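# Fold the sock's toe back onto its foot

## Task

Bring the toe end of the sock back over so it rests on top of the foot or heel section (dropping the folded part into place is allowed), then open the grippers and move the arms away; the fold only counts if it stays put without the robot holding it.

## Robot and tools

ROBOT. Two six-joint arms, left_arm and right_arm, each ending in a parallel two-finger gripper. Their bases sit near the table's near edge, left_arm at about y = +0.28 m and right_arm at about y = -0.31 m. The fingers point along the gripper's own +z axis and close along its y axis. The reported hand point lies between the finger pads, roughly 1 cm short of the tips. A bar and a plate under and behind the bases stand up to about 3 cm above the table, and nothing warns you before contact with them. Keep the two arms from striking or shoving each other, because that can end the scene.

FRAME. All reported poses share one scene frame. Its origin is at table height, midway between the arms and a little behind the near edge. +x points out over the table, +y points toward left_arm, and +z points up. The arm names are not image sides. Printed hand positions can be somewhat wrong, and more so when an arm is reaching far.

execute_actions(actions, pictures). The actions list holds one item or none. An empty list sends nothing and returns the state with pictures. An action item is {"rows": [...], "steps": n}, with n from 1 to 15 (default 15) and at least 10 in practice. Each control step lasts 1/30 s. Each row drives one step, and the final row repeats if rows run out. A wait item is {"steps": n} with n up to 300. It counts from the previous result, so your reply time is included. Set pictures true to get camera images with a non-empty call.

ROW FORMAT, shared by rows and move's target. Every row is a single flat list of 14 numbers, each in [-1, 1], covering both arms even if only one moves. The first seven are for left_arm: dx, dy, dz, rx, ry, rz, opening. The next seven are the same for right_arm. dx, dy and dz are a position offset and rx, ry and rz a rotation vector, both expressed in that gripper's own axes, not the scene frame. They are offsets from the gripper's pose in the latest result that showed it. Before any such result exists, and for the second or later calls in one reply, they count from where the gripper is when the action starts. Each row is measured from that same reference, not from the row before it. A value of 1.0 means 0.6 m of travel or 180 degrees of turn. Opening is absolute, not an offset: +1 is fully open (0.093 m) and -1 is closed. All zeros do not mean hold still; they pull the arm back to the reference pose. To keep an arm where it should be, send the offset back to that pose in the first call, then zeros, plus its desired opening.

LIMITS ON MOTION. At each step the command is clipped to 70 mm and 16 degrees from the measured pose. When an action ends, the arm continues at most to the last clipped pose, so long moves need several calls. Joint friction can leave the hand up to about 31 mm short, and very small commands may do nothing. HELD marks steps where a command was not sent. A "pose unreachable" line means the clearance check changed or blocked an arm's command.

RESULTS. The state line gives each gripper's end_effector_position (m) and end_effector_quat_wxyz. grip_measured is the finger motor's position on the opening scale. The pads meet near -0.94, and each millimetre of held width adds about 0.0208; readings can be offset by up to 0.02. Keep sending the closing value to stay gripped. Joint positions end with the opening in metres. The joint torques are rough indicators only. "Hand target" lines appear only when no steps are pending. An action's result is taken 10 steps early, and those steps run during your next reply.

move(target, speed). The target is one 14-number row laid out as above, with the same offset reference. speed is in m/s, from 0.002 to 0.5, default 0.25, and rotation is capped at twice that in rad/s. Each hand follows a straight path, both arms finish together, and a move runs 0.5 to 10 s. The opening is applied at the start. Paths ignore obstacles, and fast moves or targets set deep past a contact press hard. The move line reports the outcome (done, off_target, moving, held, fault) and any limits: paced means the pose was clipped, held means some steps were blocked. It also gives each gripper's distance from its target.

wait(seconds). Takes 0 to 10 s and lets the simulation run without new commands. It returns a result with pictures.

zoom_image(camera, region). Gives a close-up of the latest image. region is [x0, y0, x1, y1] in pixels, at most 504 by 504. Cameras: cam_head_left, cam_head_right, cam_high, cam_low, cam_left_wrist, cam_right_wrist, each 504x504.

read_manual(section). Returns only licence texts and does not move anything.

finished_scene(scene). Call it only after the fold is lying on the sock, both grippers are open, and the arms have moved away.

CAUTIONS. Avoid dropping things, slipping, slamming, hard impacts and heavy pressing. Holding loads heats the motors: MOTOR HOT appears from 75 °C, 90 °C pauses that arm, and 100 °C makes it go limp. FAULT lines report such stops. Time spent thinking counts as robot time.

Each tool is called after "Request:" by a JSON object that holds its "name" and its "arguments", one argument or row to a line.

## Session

Request:
{"name": "execute_actions", "arguments": {
  "actions": []
}}

Scene clock: 0.00 s of 5100.00 s.
left_arm: end_effector_position=(+0.3697, +0.2885, +0.3935) grip_measured=+0.982 end_effector_quat_wxyz=(+0.707, -0.008, +0.707, -0.007) | right_arm: end_effector_position=(+0.3687, -0.3109, +0.4037) grip_measured=+0.990 end_effector_quat_wxyz=(+0.710, -0.003, +0.704, +0.010)
Joint positions: left_arm=[ 0.015  1.044  1.058 -0.013  0.002 -0.002  0.092] | right_arm=[-0.001  1.056  1.062 -0.014 -0.009  0.006  0.093]
Joint velocities: left_arm=[ 0.012 -0.002  0.002 -0.022 -0.022  0.066 -0.001] | right_arm=[ 0.002  0.007 -0.012 -0.022 -0.007 -0.007  0.001]
Joint torques (N m, as the arm reports them, + toward a larger angle): no reading
Motor temperatures (°C, as the motors report them): left_arm=[25 29 26 26 24 23] | right_arm=[26 24 29 28 27 24]
Hand target (left_arm): +0.370, +0.288, +0.393; +0.707, -0.008, +0.707, -0.007
Hand target (right_arm): +0.369, -0.311, +0.404; +0.710, -0.003, +0.704, +0.010

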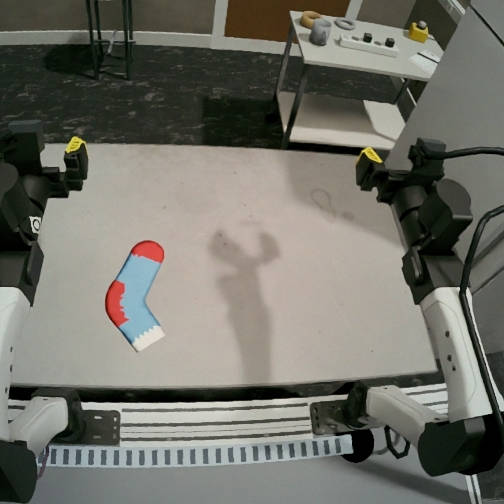

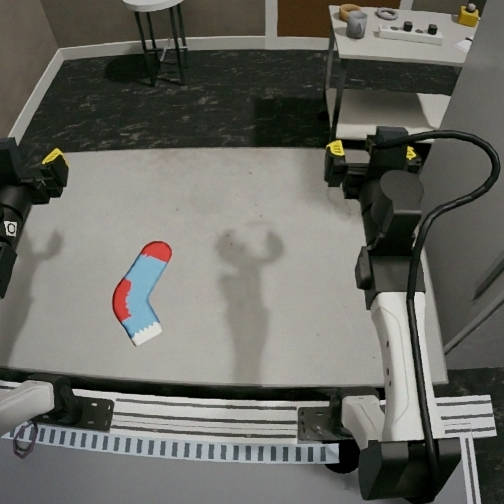

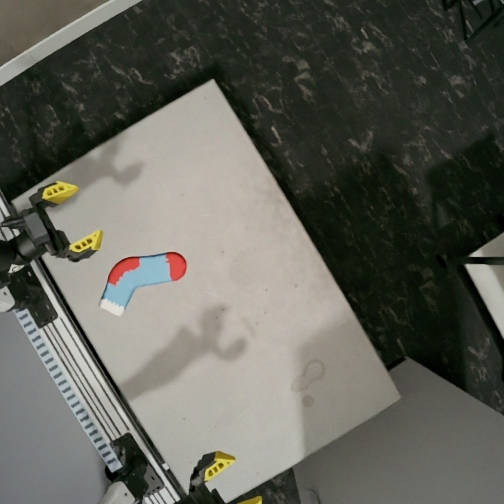

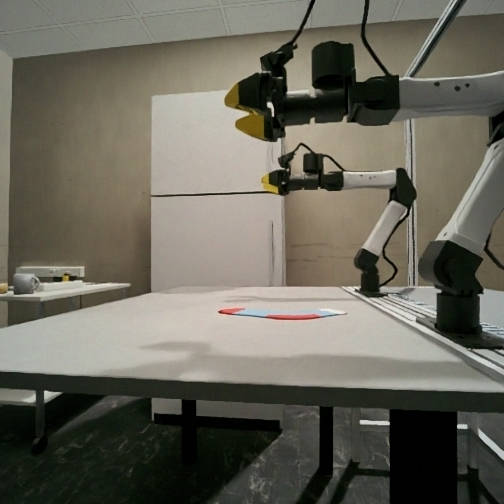

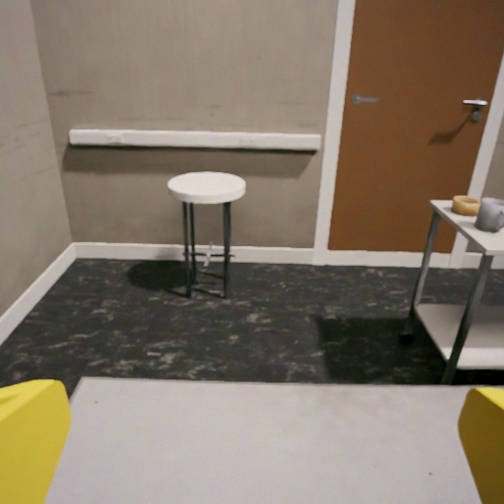

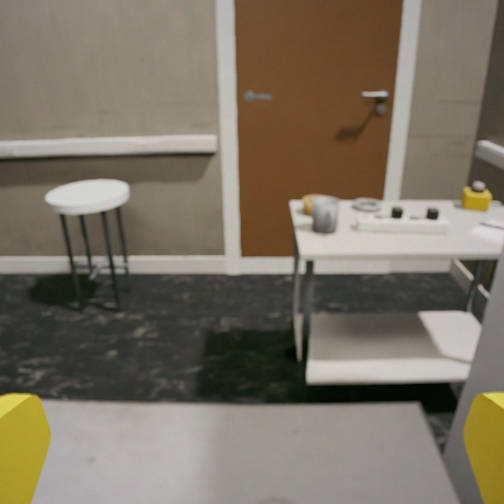

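Request:
{"name": "zoom_image", "arguments": {
  "camera": "cam_high",
  "region": [85, 225, 205, 345]
}}

Region (85, 225, 205, 345) of cam_high's 504x504 image, scaled by 4.200, with more detail than that image has.

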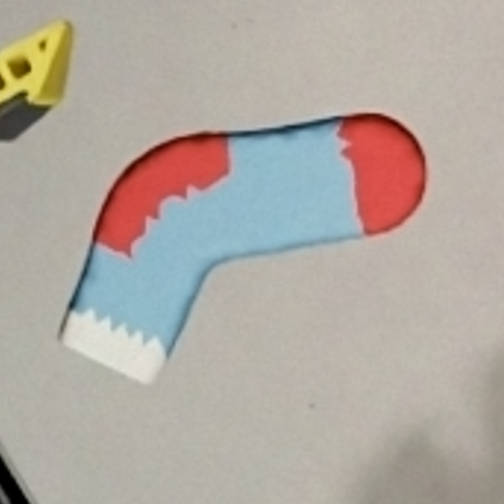

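Request:
{"name": "move", "arguments": {
  "target": [0.5558, -0.2568, 0.0765, 0.4748, 0.3178, 0.4748, 0.25, 0, 0, 0, 0, 0, 0, 1],
  "speed": 0.35
}}

Scene clock: 6.67 s of 5100.00 s.
left_arm: end_effector_position=(+0.4151, +0.1312, +0.0625) grip_measured=+0.252 end_effector_quat_wxyz=(+0.011, +0.825, +0.564, -0.009) | right_arm: end_effector_position=(+0.3687, -0.3109, +0.4037) grip_measured=+0.990 end_effector_quat_wxyz=(+0.710, -0.003, +0.704, +0.010)
Joint positions: left_arm=[-0.328  2.283  2.046 -1.331  0.009  1.603  0.057] | right_arm=[-0.001  1.056  1.062 -0.014 -0.009  0.006  0.093]
Joint velocities: left_arm=[-0.017  0.002 -0.002 -0.066 -0.007 -0.022 -0.001] | right_arm=[-0.012 -0.012  0.002 -0.022  0.007 -0.007  0.   ]
Joint torques (N m, as the arm reports them, + toward a larger angle): left_arm=[ -0.6  -13.62   9.09   0.08   0.02   0.04] | right_arm=[ 0.26 -2.91  9.43  1.87 -0.02  0.11]
Motor temperatures (°C, as the motors report them): left_arm=[25 29 27 27 24 23] | right_arm=[26 25 31 31 27 24]
Hand target (left_arm): +0.417, +0.128, +0.064; +0.009, +0.829, +0.559, -0.006
Hand target (right_arm): +0.369, -0.311, +0.404; +0.710, -0.003, +0.704, +0.010
Off the commanded pose (left_arm): 0.004 m, 1 deg.
Off the commanded pose (right_arm): 0.000 m, 0 deg.
Kept back: nothing.
move: done
camera_calibration (this result's frames):
cam_left_wrist: T_world_to_cam=[[-0.93636, 0.350165, -0.0247983, 0.345722], [0.309458, 0.85673, 0.412613, -0.2281], [0.165728, 0.378681, -0.910569, 0.0236607], [0, 0, 0, 1]] pos_world=[0.390386, 0.0654008, 0.124235]

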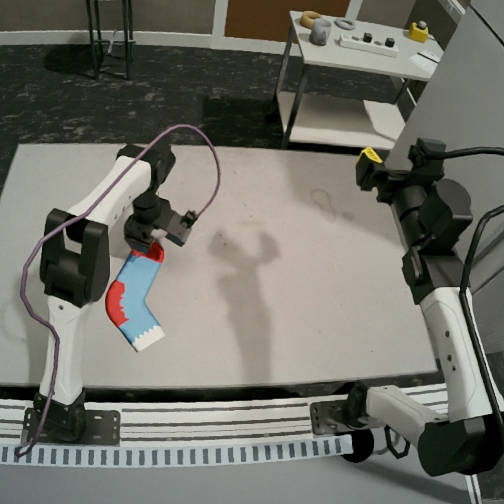

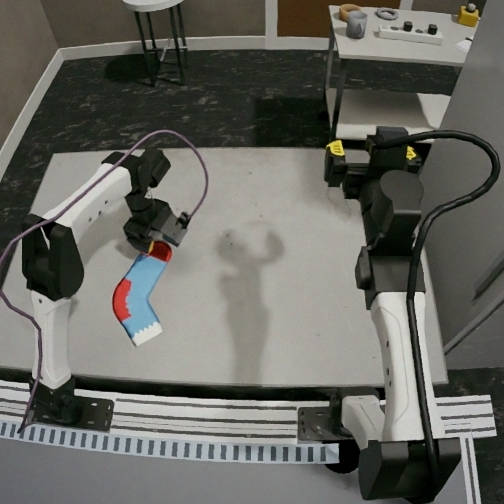

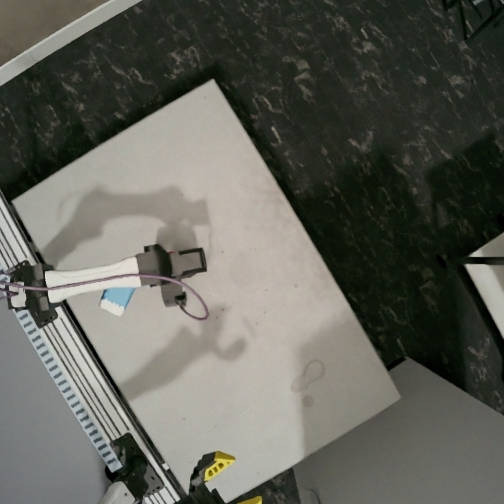

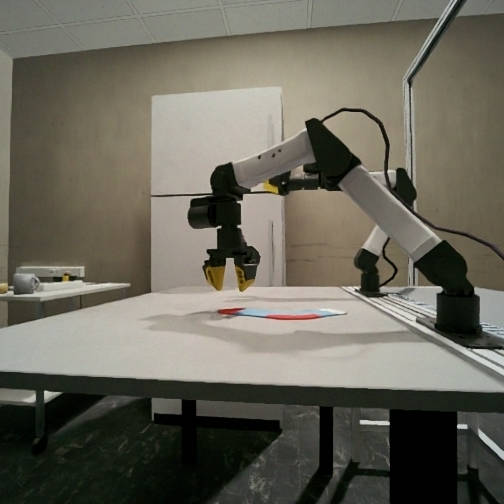

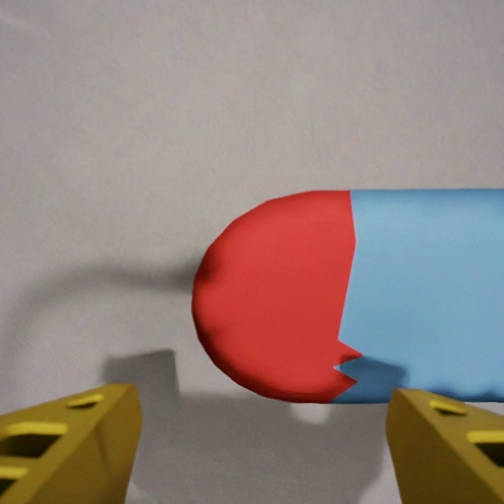

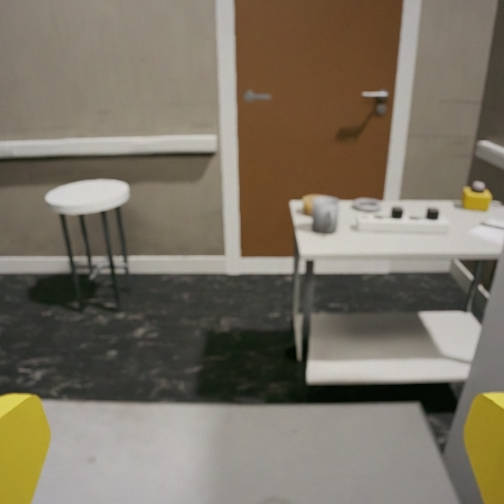

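Request:
{"name": "move", "arguments": {
  "target": [0.003, 0.007, 0.087, 0.015, 0, 0, 0.25, 0, 0, 0, 0, 0, 0, 1],
  "speed": 0.06
}}

Request:
{"name": "zoom_image", "arguments": {
  "camera": "cam_low",
  "region": [180, 260, 300, 330]
}}

Scene clock: 9.00 s of 5100.00 s.
left_arm: end_effector_position=(+0.4225, +0.1280, +0.0228) grip_measured=+0.252 end_effector_quat_wxyz=(+0.000, +0.825, +0.564, -0.017) | right_arm: end_effector_position=(+0.3687, -0.3109, +0.4037) grip_measured=+0.990 end_effector_quat_wxyz=(+0.710, -0.003, +0.704, +0.010)
Joint positions: left_arm=[-0.328  2.364  2.026 -1.258  0.008  1.604  0.057] | right_arm=[-0.001  1.056  1.062 -0.014 -0.009  0.006  0.093]
Joint velocities: left_arm=[-0.002  0.002 -0.007  0.022 -0.037  0.022 -0.   ] | right_arm=[ 0.012 -0.012  0.007 -0.007 -0.051 -0.066 -0.001]
Joint torques (N m, as the arm reports them, + toward a larger angle): left_arm=[  0.08 -14.13   5.02   0.3    0.07  -0.02] | right_arm=[ 0.23 -2.83  9.72  1.85 -0.03  0.1 ]
Motor temperatures (°C, as the motors report them): left_arm=[25 30 28 27 24 23] | right_arm=[26 25 31 31 27 24]
Hand target (left_arm): +0.420, +0.130, +0.011; -0.008, +0.825, +0.564, -0.023
Hand target (right_arm): +0.369, -0.311, +0.404; +0.710, -0.003, +0.704, +0.010
Off the commanded pose (left_arm): 0.013 m, 1 deg.
Off the commanded pose (right_arm): 0.000 m, 0 deg.
Kept back: nothing.
move: off_target (left_arm)
camera_calibration (this result's frames):
cam_left_wrist: T_world_to_cam=[[-0.936328, 0.35112, 0.00227797, 0.352025], [0.320665, 0.852436, 0.412948, -0.215381], [0.143052, 0.387385, -0.910752, -0.00403725], [0, 0, 0, 1]] pos_world=[0.399254, 0.0615593, 0.0844622]

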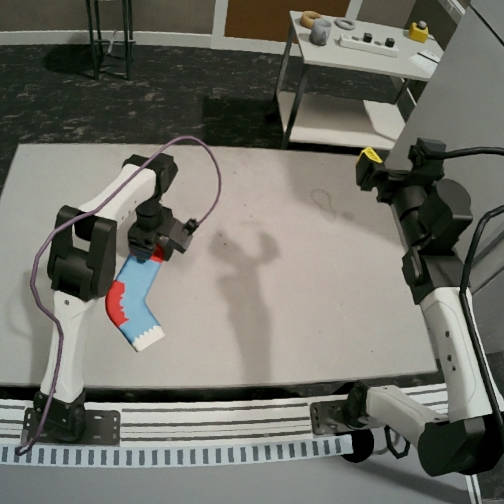

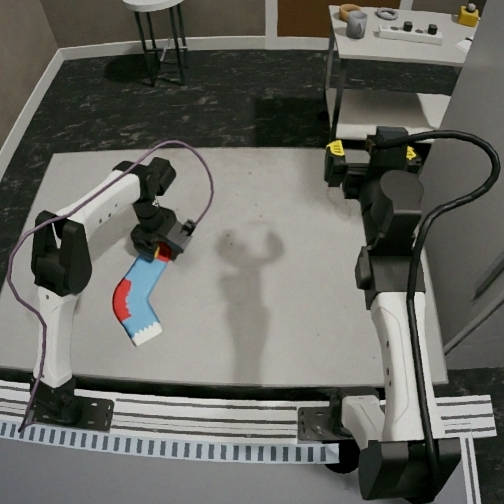

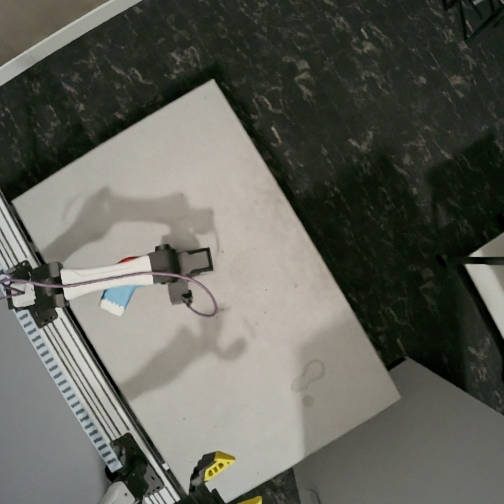

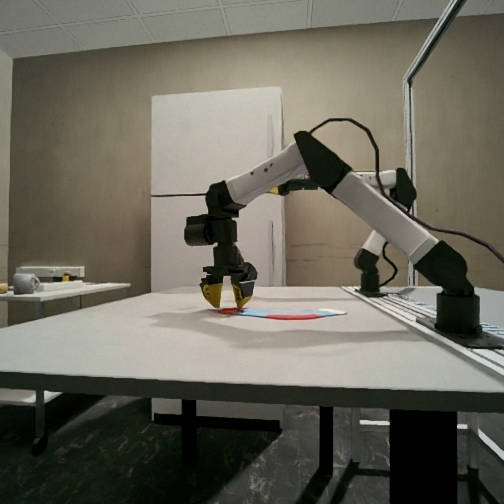

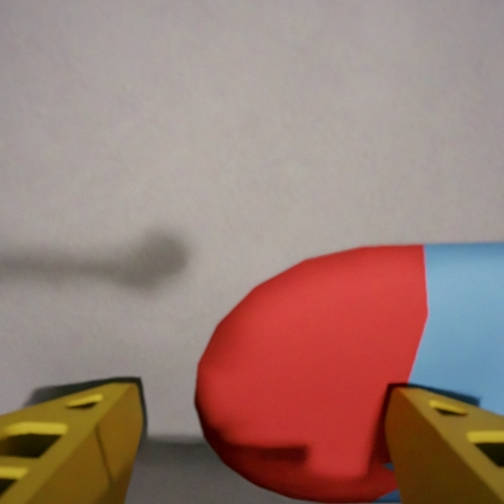

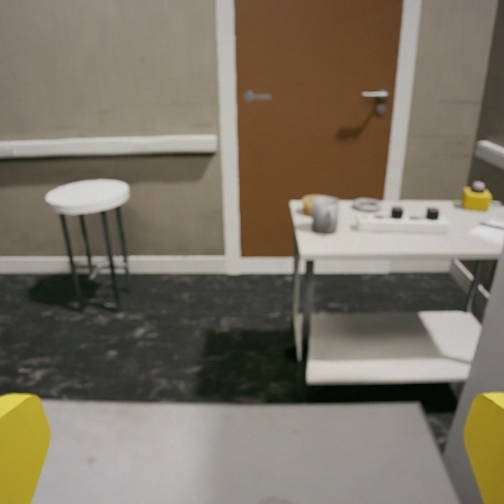

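Region (180, 260, 300, 330) of cam_low's 504x504 image, scaled by 4.200, with more detail than that image has; it fills the top 294 rows of this view, and the rest is white.

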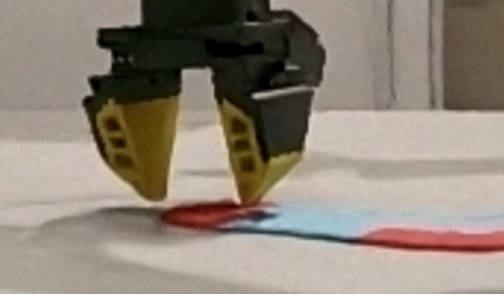

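Request:
{"name": "move", "arguments": {
  "target": [0.003, -0.006, 0.03, 0.01, 0, 0, 0.25, 0, 0, 0, 0, 0, 0, 1],
  "speed": 0.04
}}

Request:
{"name": "zoom_image", "arguments": {
  "camera": "cam_low",
  "region": [180, 260, 300, 330]
}}

Scene clock: 10.00 s of 5100.00 s.
left_arm: end_effector_position=(+0.4231, +0.1278, +0.0228) grip_measured=+0.252 end_effector_quat_wxyz=(+0.001, +0.825, +0.564, -0.016) | right_arm: end_effector_position=(+0.3687, -0.3109, +0.4037) grip_measured=+0.990 end_effector_quat_wxyz=(+0.710, -0.003, +0.704, +0.010)
Joint positions: left_arm=[-0.328  2.364  2.026 -1.256  0.008  1.604  0.057] | right_arm=[-0.001  1.056  1.062 -0.014 -0.009  0.006  0.093]
Joint velocities: left_arm=[ 0.012  0.002 -0.002 -0.022 -0.081 -0.051 -0.001] | right_arm=[-0.007  0.007  0.012  0.037 -0.066  0.037 -0.   ]
Joint torques (N m, as the arm reports them, + toward a larger angle): left_arm=[  0.2  -13.12   4.92   0.25   0.06   0.  ] | right_arm=[ 0.06 -2.93  9.29  1.85 -0.02  0.12]
Motor temperatures (°C, as the motors report them): left_arm=[25 31 28 27 24 23] | right_arm=[26 25 31 32 27 24]
Hand target (left_arm): +0.419, +0.131, +0.005; -0.013, +0.825, +0.564, -0.026
Hand target (right_arm): +0.369, -0.311, +0.404; +0.710, -0.003, +0.704, +0.010
Off the commanded pose (left_arm): 0.019 m, 2 deg.
Off the commanded pose (right_arm): 0.000 m, 0 deg.
Kept back: nothing.
move: off_target (left_arm)
camera_calibration (this result's frames):
cam_left_wrist: T_world_to_cam=[[-0.936348, 0.351073, -0.000391336, 0.352748], [0.319582, 0.852819, 0.412998, -0.21498], [0.145326, 0.386585, -0.910732, -0.00491208], [0, 0, 0, 1]] pos_world=[0.399712, 0.0613976, 0.0844506]

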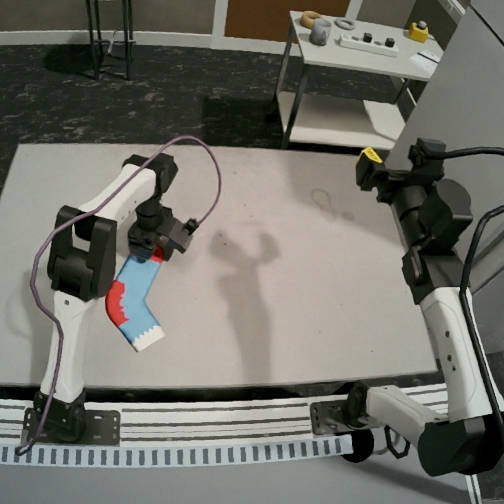

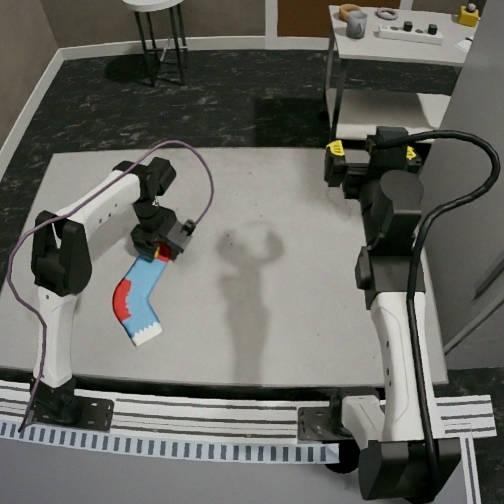

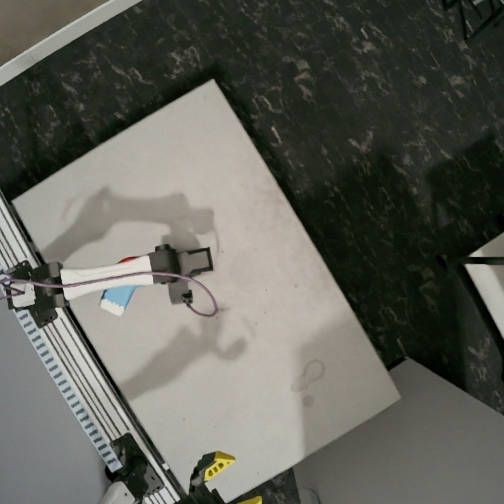

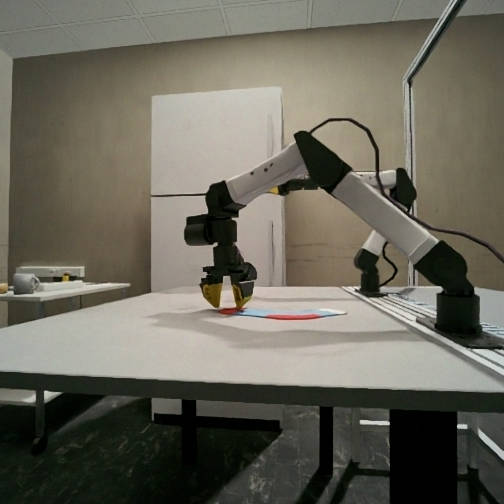

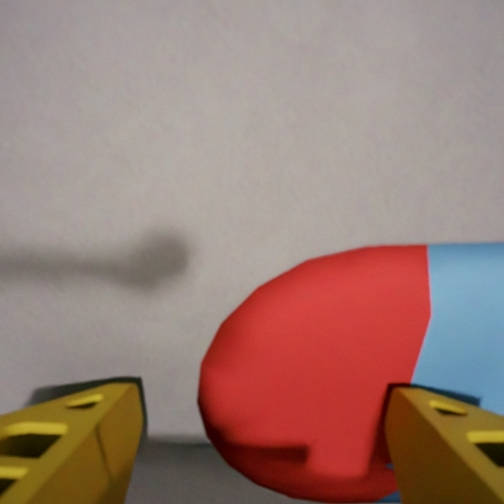

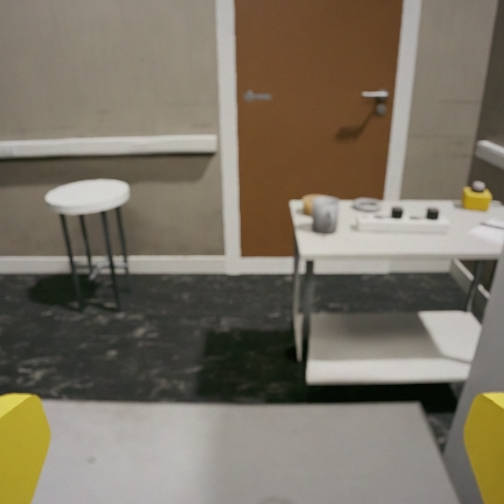

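Region (180, 260, 300, 330) of cam_low's 504x504 image, scaled by 4.200, with more detail than that image has; it fills the top 294 rows of this view, and the rest is white.

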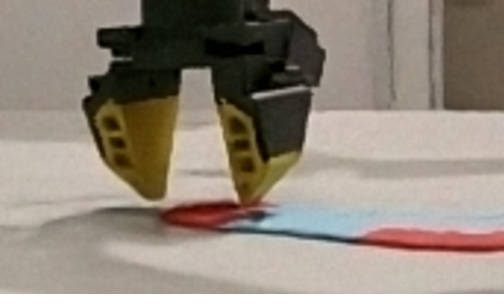

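Request:
{"name": "move", "arguments": {
  "target": [0.003, -0.006, 0.047, 0.01, 0, 0, 0.25, 0, 0, 0, 0, 0, 0, 1],
  "speed": 0.04
}}

Request:
{"name": "zoom_image", "arguments": {
  "camera": "cam_low",
  "region": [180, 260, 300, 330]
}}

Scene clock: 11.33 s of 5100.00 s.
left_arm: end_effector_position=(+0.4254, +0.1269, +0.0189) grip_measured=+0.252 end_effector_quat_wxyz=(+0.006, +0.825, +0.564, -0.013) | right_arm: end_effector_position=(+0.3687, -0.3109, +0.4037) grip_measured=+0.990 end_effector_quat_wxyz=(+0.710, -0.003, +0.704, +0.010)
Joint positions: left_arm=[-0.328  2.365  2.013 -1.23   0.008  1.604  0.057] | right_arm=[-0.001  1.056  1.062 -0.014 -0.009  0.006  0.093]
Joint velocities: left_arm=[-0.002 -0.007  0.002 -0.007 -0.051  0.007 -0.001] | right_arm=[-0.007 -0.007  0.007 -0.066  0.095 -0.022 -0.001]
Joint torques (N m, as the arm reports them, + toward a larger angle): left_arm=[  0.33 -12.68   3.76   0.39   0.07  -0.01] | right_arm=[ 0.07 -2.87  9.41  1.84 -0.04  0.13]
Motor temperatures (°C, as the motors report them): left_arm=[25 31 28 27 24 23] | right_arm=[26 25 32 32 27 24]
Hand target (left_arm): +0.419, +0.130, -0.005; -0.012, +0.825, +0.564, -0.025
Hand target (right_arm): +0.369, -0.311, +0.404; +0.710, -0.003, +0.704, +0.010
Off the commanded pose (left_arm): 0.025 m, 2 deg.
Off the commanded pose (right_arm): 0.000 m, 0 deg.
Kept back: nothing.
move: off_target (left_arm)
camera_calibration (this result's frames):
cam_left_wrist: T_world_to_cam=[[-0.93636, 0.350853, -0.0114497, 0.355451], [0.315092, 0.854404, 0.413171, -0.211678], [0.154745, 0.38327, -0.910581, -0.0119632], [0, 0, 0, 1]] pos_world=[0.401379, 0.060733, 0.0806359]

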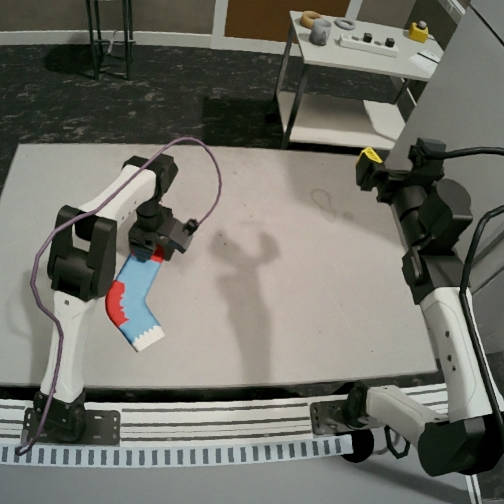

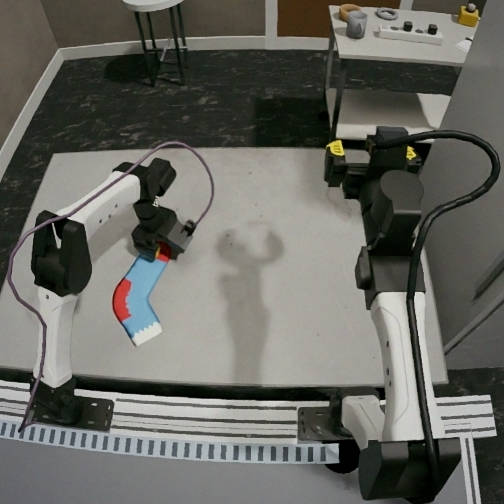

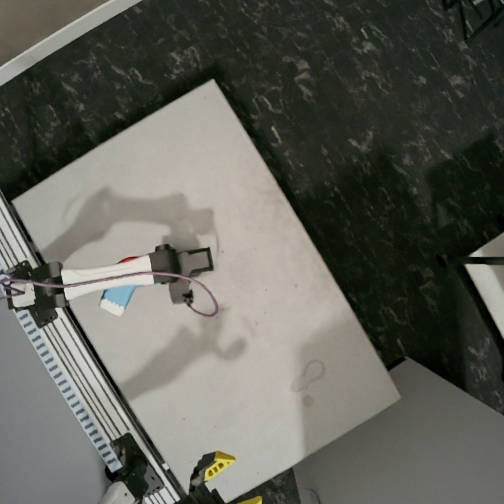

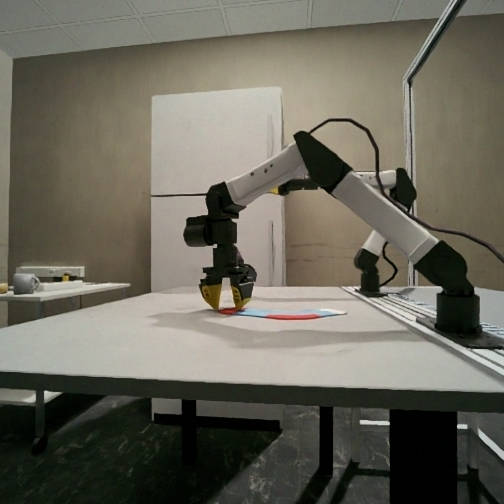

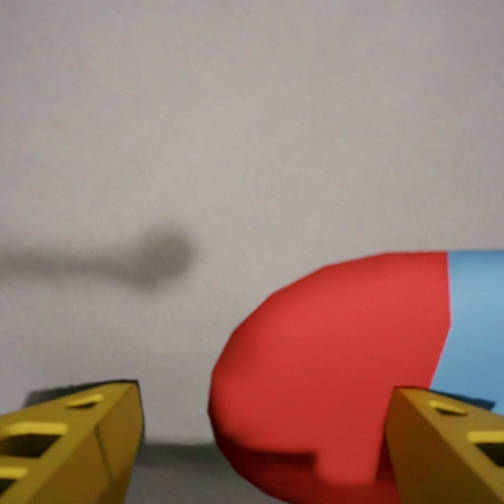

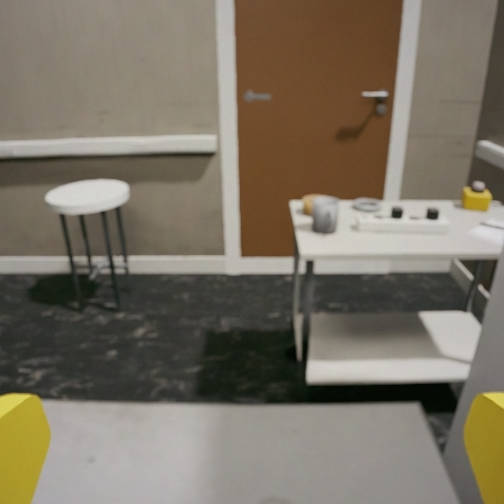

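Region (180, 260, 300, 330) of cam_low's 504x504 image, scaled by 4.200, with more detail than that image has; it fills the top 294 rows of this view, and the rest is white.

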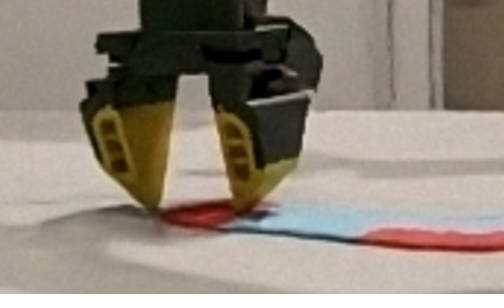

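Request:
{"name": "move", "arguments": {
  "target": [0.0, -0.004, 0.03, 0.025, 0, 0, 0.25, 0, 0, 0, 0, 0, 0, 1],
  "speed": 0.05
}}

Request:
{"name": "move", "arguments": {
  "target": [0.0, 0.0, 0.02, 0, 0, 0, -1, 0, 0, 0, 0, 0, 0, 1],
  "speed": 0.05
}}

Request:
{"name": "zoom_image", "arguments": {
  "camera": "cam_low",
  "region": [180, 260, 300, 330]
}}

Scene clock: 12.83 s of 5100.00 s.
left_arm: end_effector_position=(+0.4253, +0.1269, +0.0185) grip_measured=+0.252 end_effector_quat_wxyz=(-0.008, +0.825, +0.564, -0.023) | right_arm: end_effector_position=(+0.3687, -0.3109, +0.4037) grip_measured=+0.990 end_effector_quat_wxyz=(+0.710, -0.003, +0.704, +0.010)
Joint positions: left_arm=[-0.328  2.406  2.083 -1.293  0.008  1.604  0.057] | right_arm=[-0.001  1.056  1.062 -0.014 -0.009  0.006  0.093]
Joint velocities: left_arm=[-0.002  0.002  0.007  0.051 -0.007  0.051  0.   ] | right_arm=[-0.007 -0.007 -0.002 -0.051  0.037  0.007 -0.001]
Joint torques (N m, as the arm reports them, + toward a larger angle): left_arm=[ -0.19 -11.61   7.85   0.     0.05  -0.05] | right_arm=[ 0.16 -2.9   9.36  1.88 -0.04  0.14]
Motor temperatures (°C, as the motors report them): left_arm=[25 32 28 27 24 23] | right_arm=[26 25 32 33 27 24]
Hand target (left_arm): +0.422, +0.128, +0.001; -0.026, +0.825, +0.563, -0.035
Hand target (right_arm): +0.369, -0.311, +0.404; +0.710, -0.003, +0.704, +0.010
Off the commanded pose (left_arm): 0.018 m, 3 deg.
Off the commanded pose (right_arm): 0.000 m, 0 deg.
Kept back: nothing.
move: off_target (left_arm)
camera_calibration (this result's frames):
cam_left_wrist: T_world_to_cam=[[-0.935956, 0.351398, 0.0224864, 0.354527], [0.328863, 0.849539, 0.412471, -0.216732], [0.125839, 0.39345, -0.910693, -0.00131831], [0, 0, 0, 1]] pos_world=[0.403263, 0.0600612, 0.0802233]

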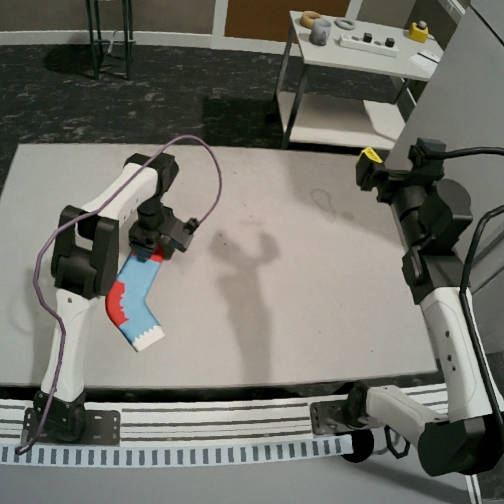

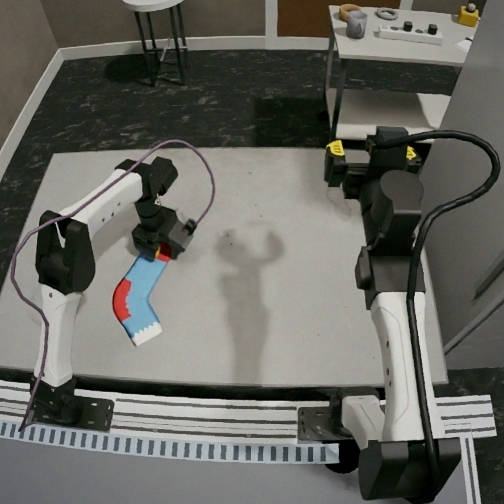

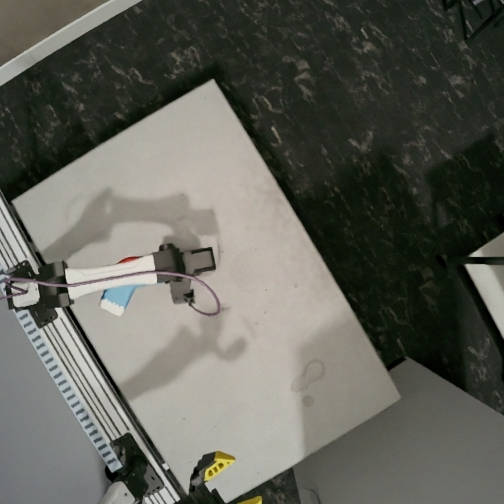

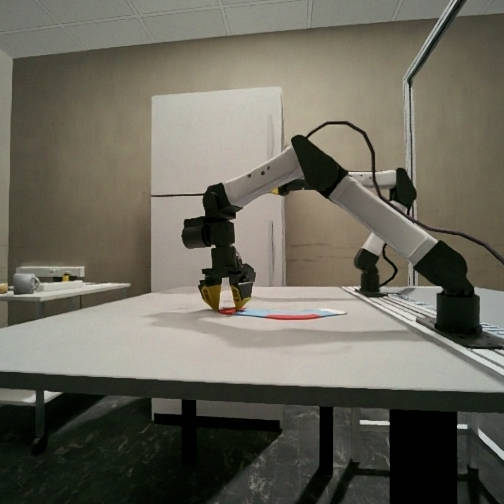

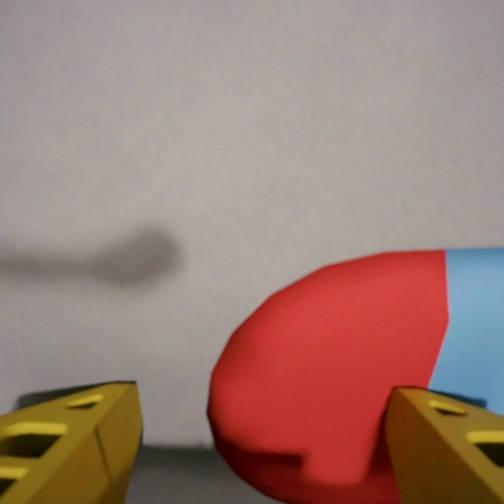

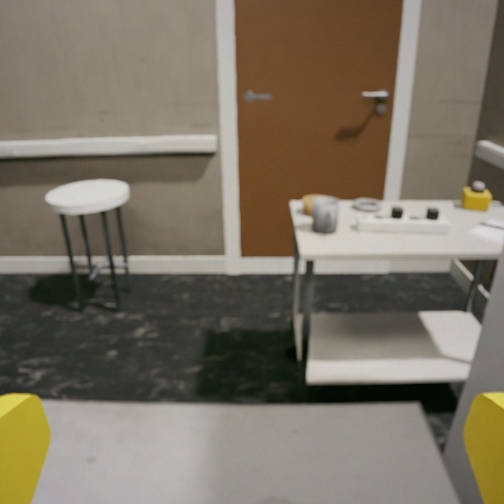

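Scene clock: 13.53 s of 5100.00 s.
left_arm: end_effector_position=(+0.4210, +0.1284, +0.0186) grip_measured=-1.000 end_effector_quat_wxyz=(-0.016, +0.825, +0.564, -0.029) | right_arm: end_effector_position=(+0.3687, -0.3109, +0.4037) grip_measured=+0.990 end_effector_quat_wxyz=(+0.710, -0.003, +0.704, +0.010)
Joint positions: left_arm=[-0.328  2.406  2.083 -1.312  0.008  1.604  0.   ] | right_arm=[-0.001  1.056  1.062 -0.014 -0.009  0.006  0.093]
Joint velocities: left_arm=[-0.012 -0.012  0.002  0.022  0.007 -0.11   0.   ] | right_arm=[-0.012 -0.007 -0.017  0.007 -0.022  0.007 -0.   ]
Joint torques (N m, as the arm reports them, + toward a larger angle): left_arm=[ -0.11 -15.4    3.68   0.58   0.07  -0.04] | right_arm=[ 0.06 -2.87  9.39  1.83 -0.04  0.11]
Motor temperatures (°C, as the motors report them): left_arm=[25 32 28 27 24 23] | right_arm=[26 25 32 33 27 24]
Hand target (left_arm): +0.424, +0.127, +0.007; -0.009, +0.825, +0.564, -0.024
Hand target (right_arm): +0.369, -0.311, +0.404; +0.710, -0.003, +0.704, +0.010
Off the commanded pose (left_arm): 0.013 m, 1 deg.
Off the commanded pose (right_arm): 0.000 m, 0 deg.
Kept back: nothing.
move: off_target (left_arm)
camera_calibration (this result's frames):
cam_left_wrist: T_world_to_cam=[[-0.935252, 0.351536, 0.0415426, 0.349302], [0.336586, 0.846806, 0.41186, -0.219519], [0.109605, 0.399176, -0.9103, 0.00477126], [0, 0, 0, 1]] pos_world=[0.40005, 0.0611935, 0.0802437]

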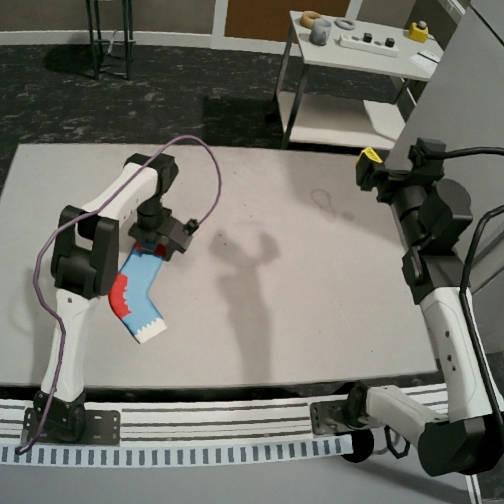

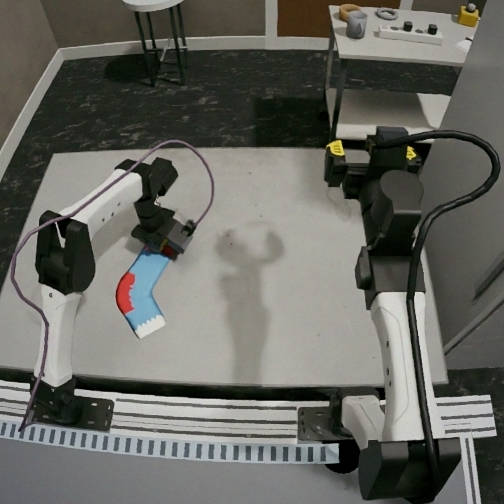

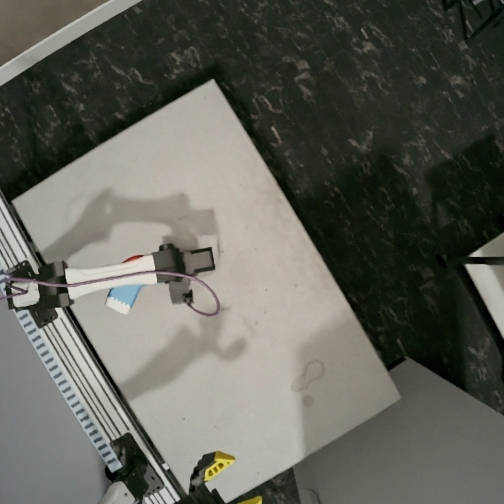

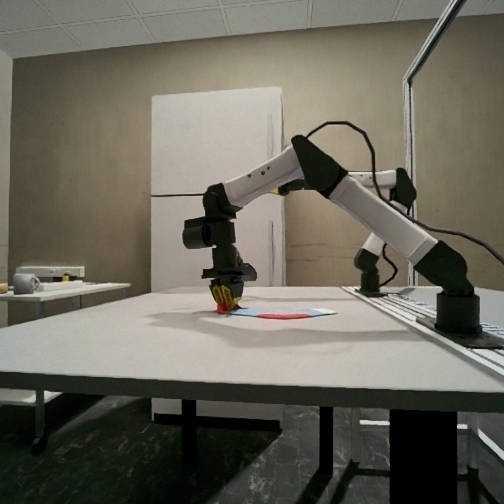

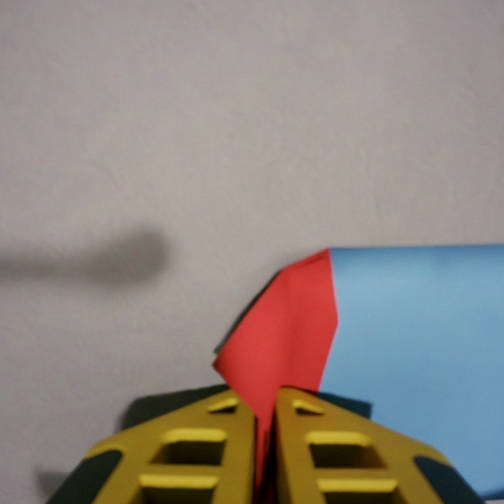

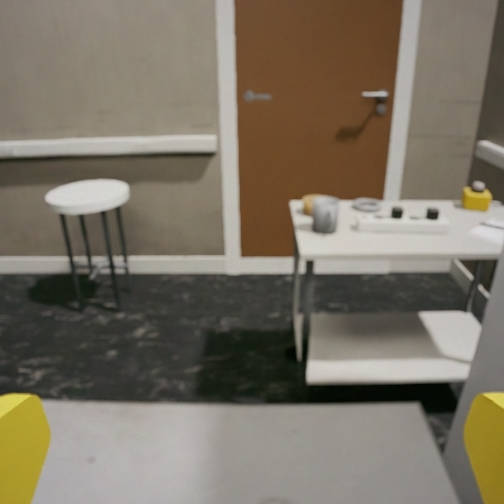

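Region (180, 260, 300, 330) of cam_low's 504x504 image, scaled by 4.200, with more detail than that image has; it fills the top 294 rows of this view, and the rest is white.

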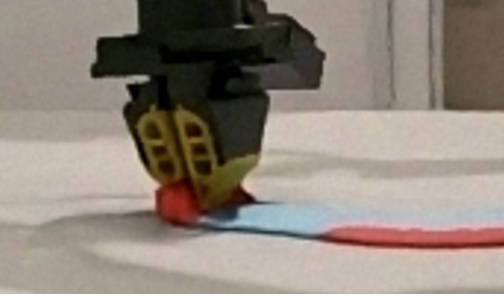

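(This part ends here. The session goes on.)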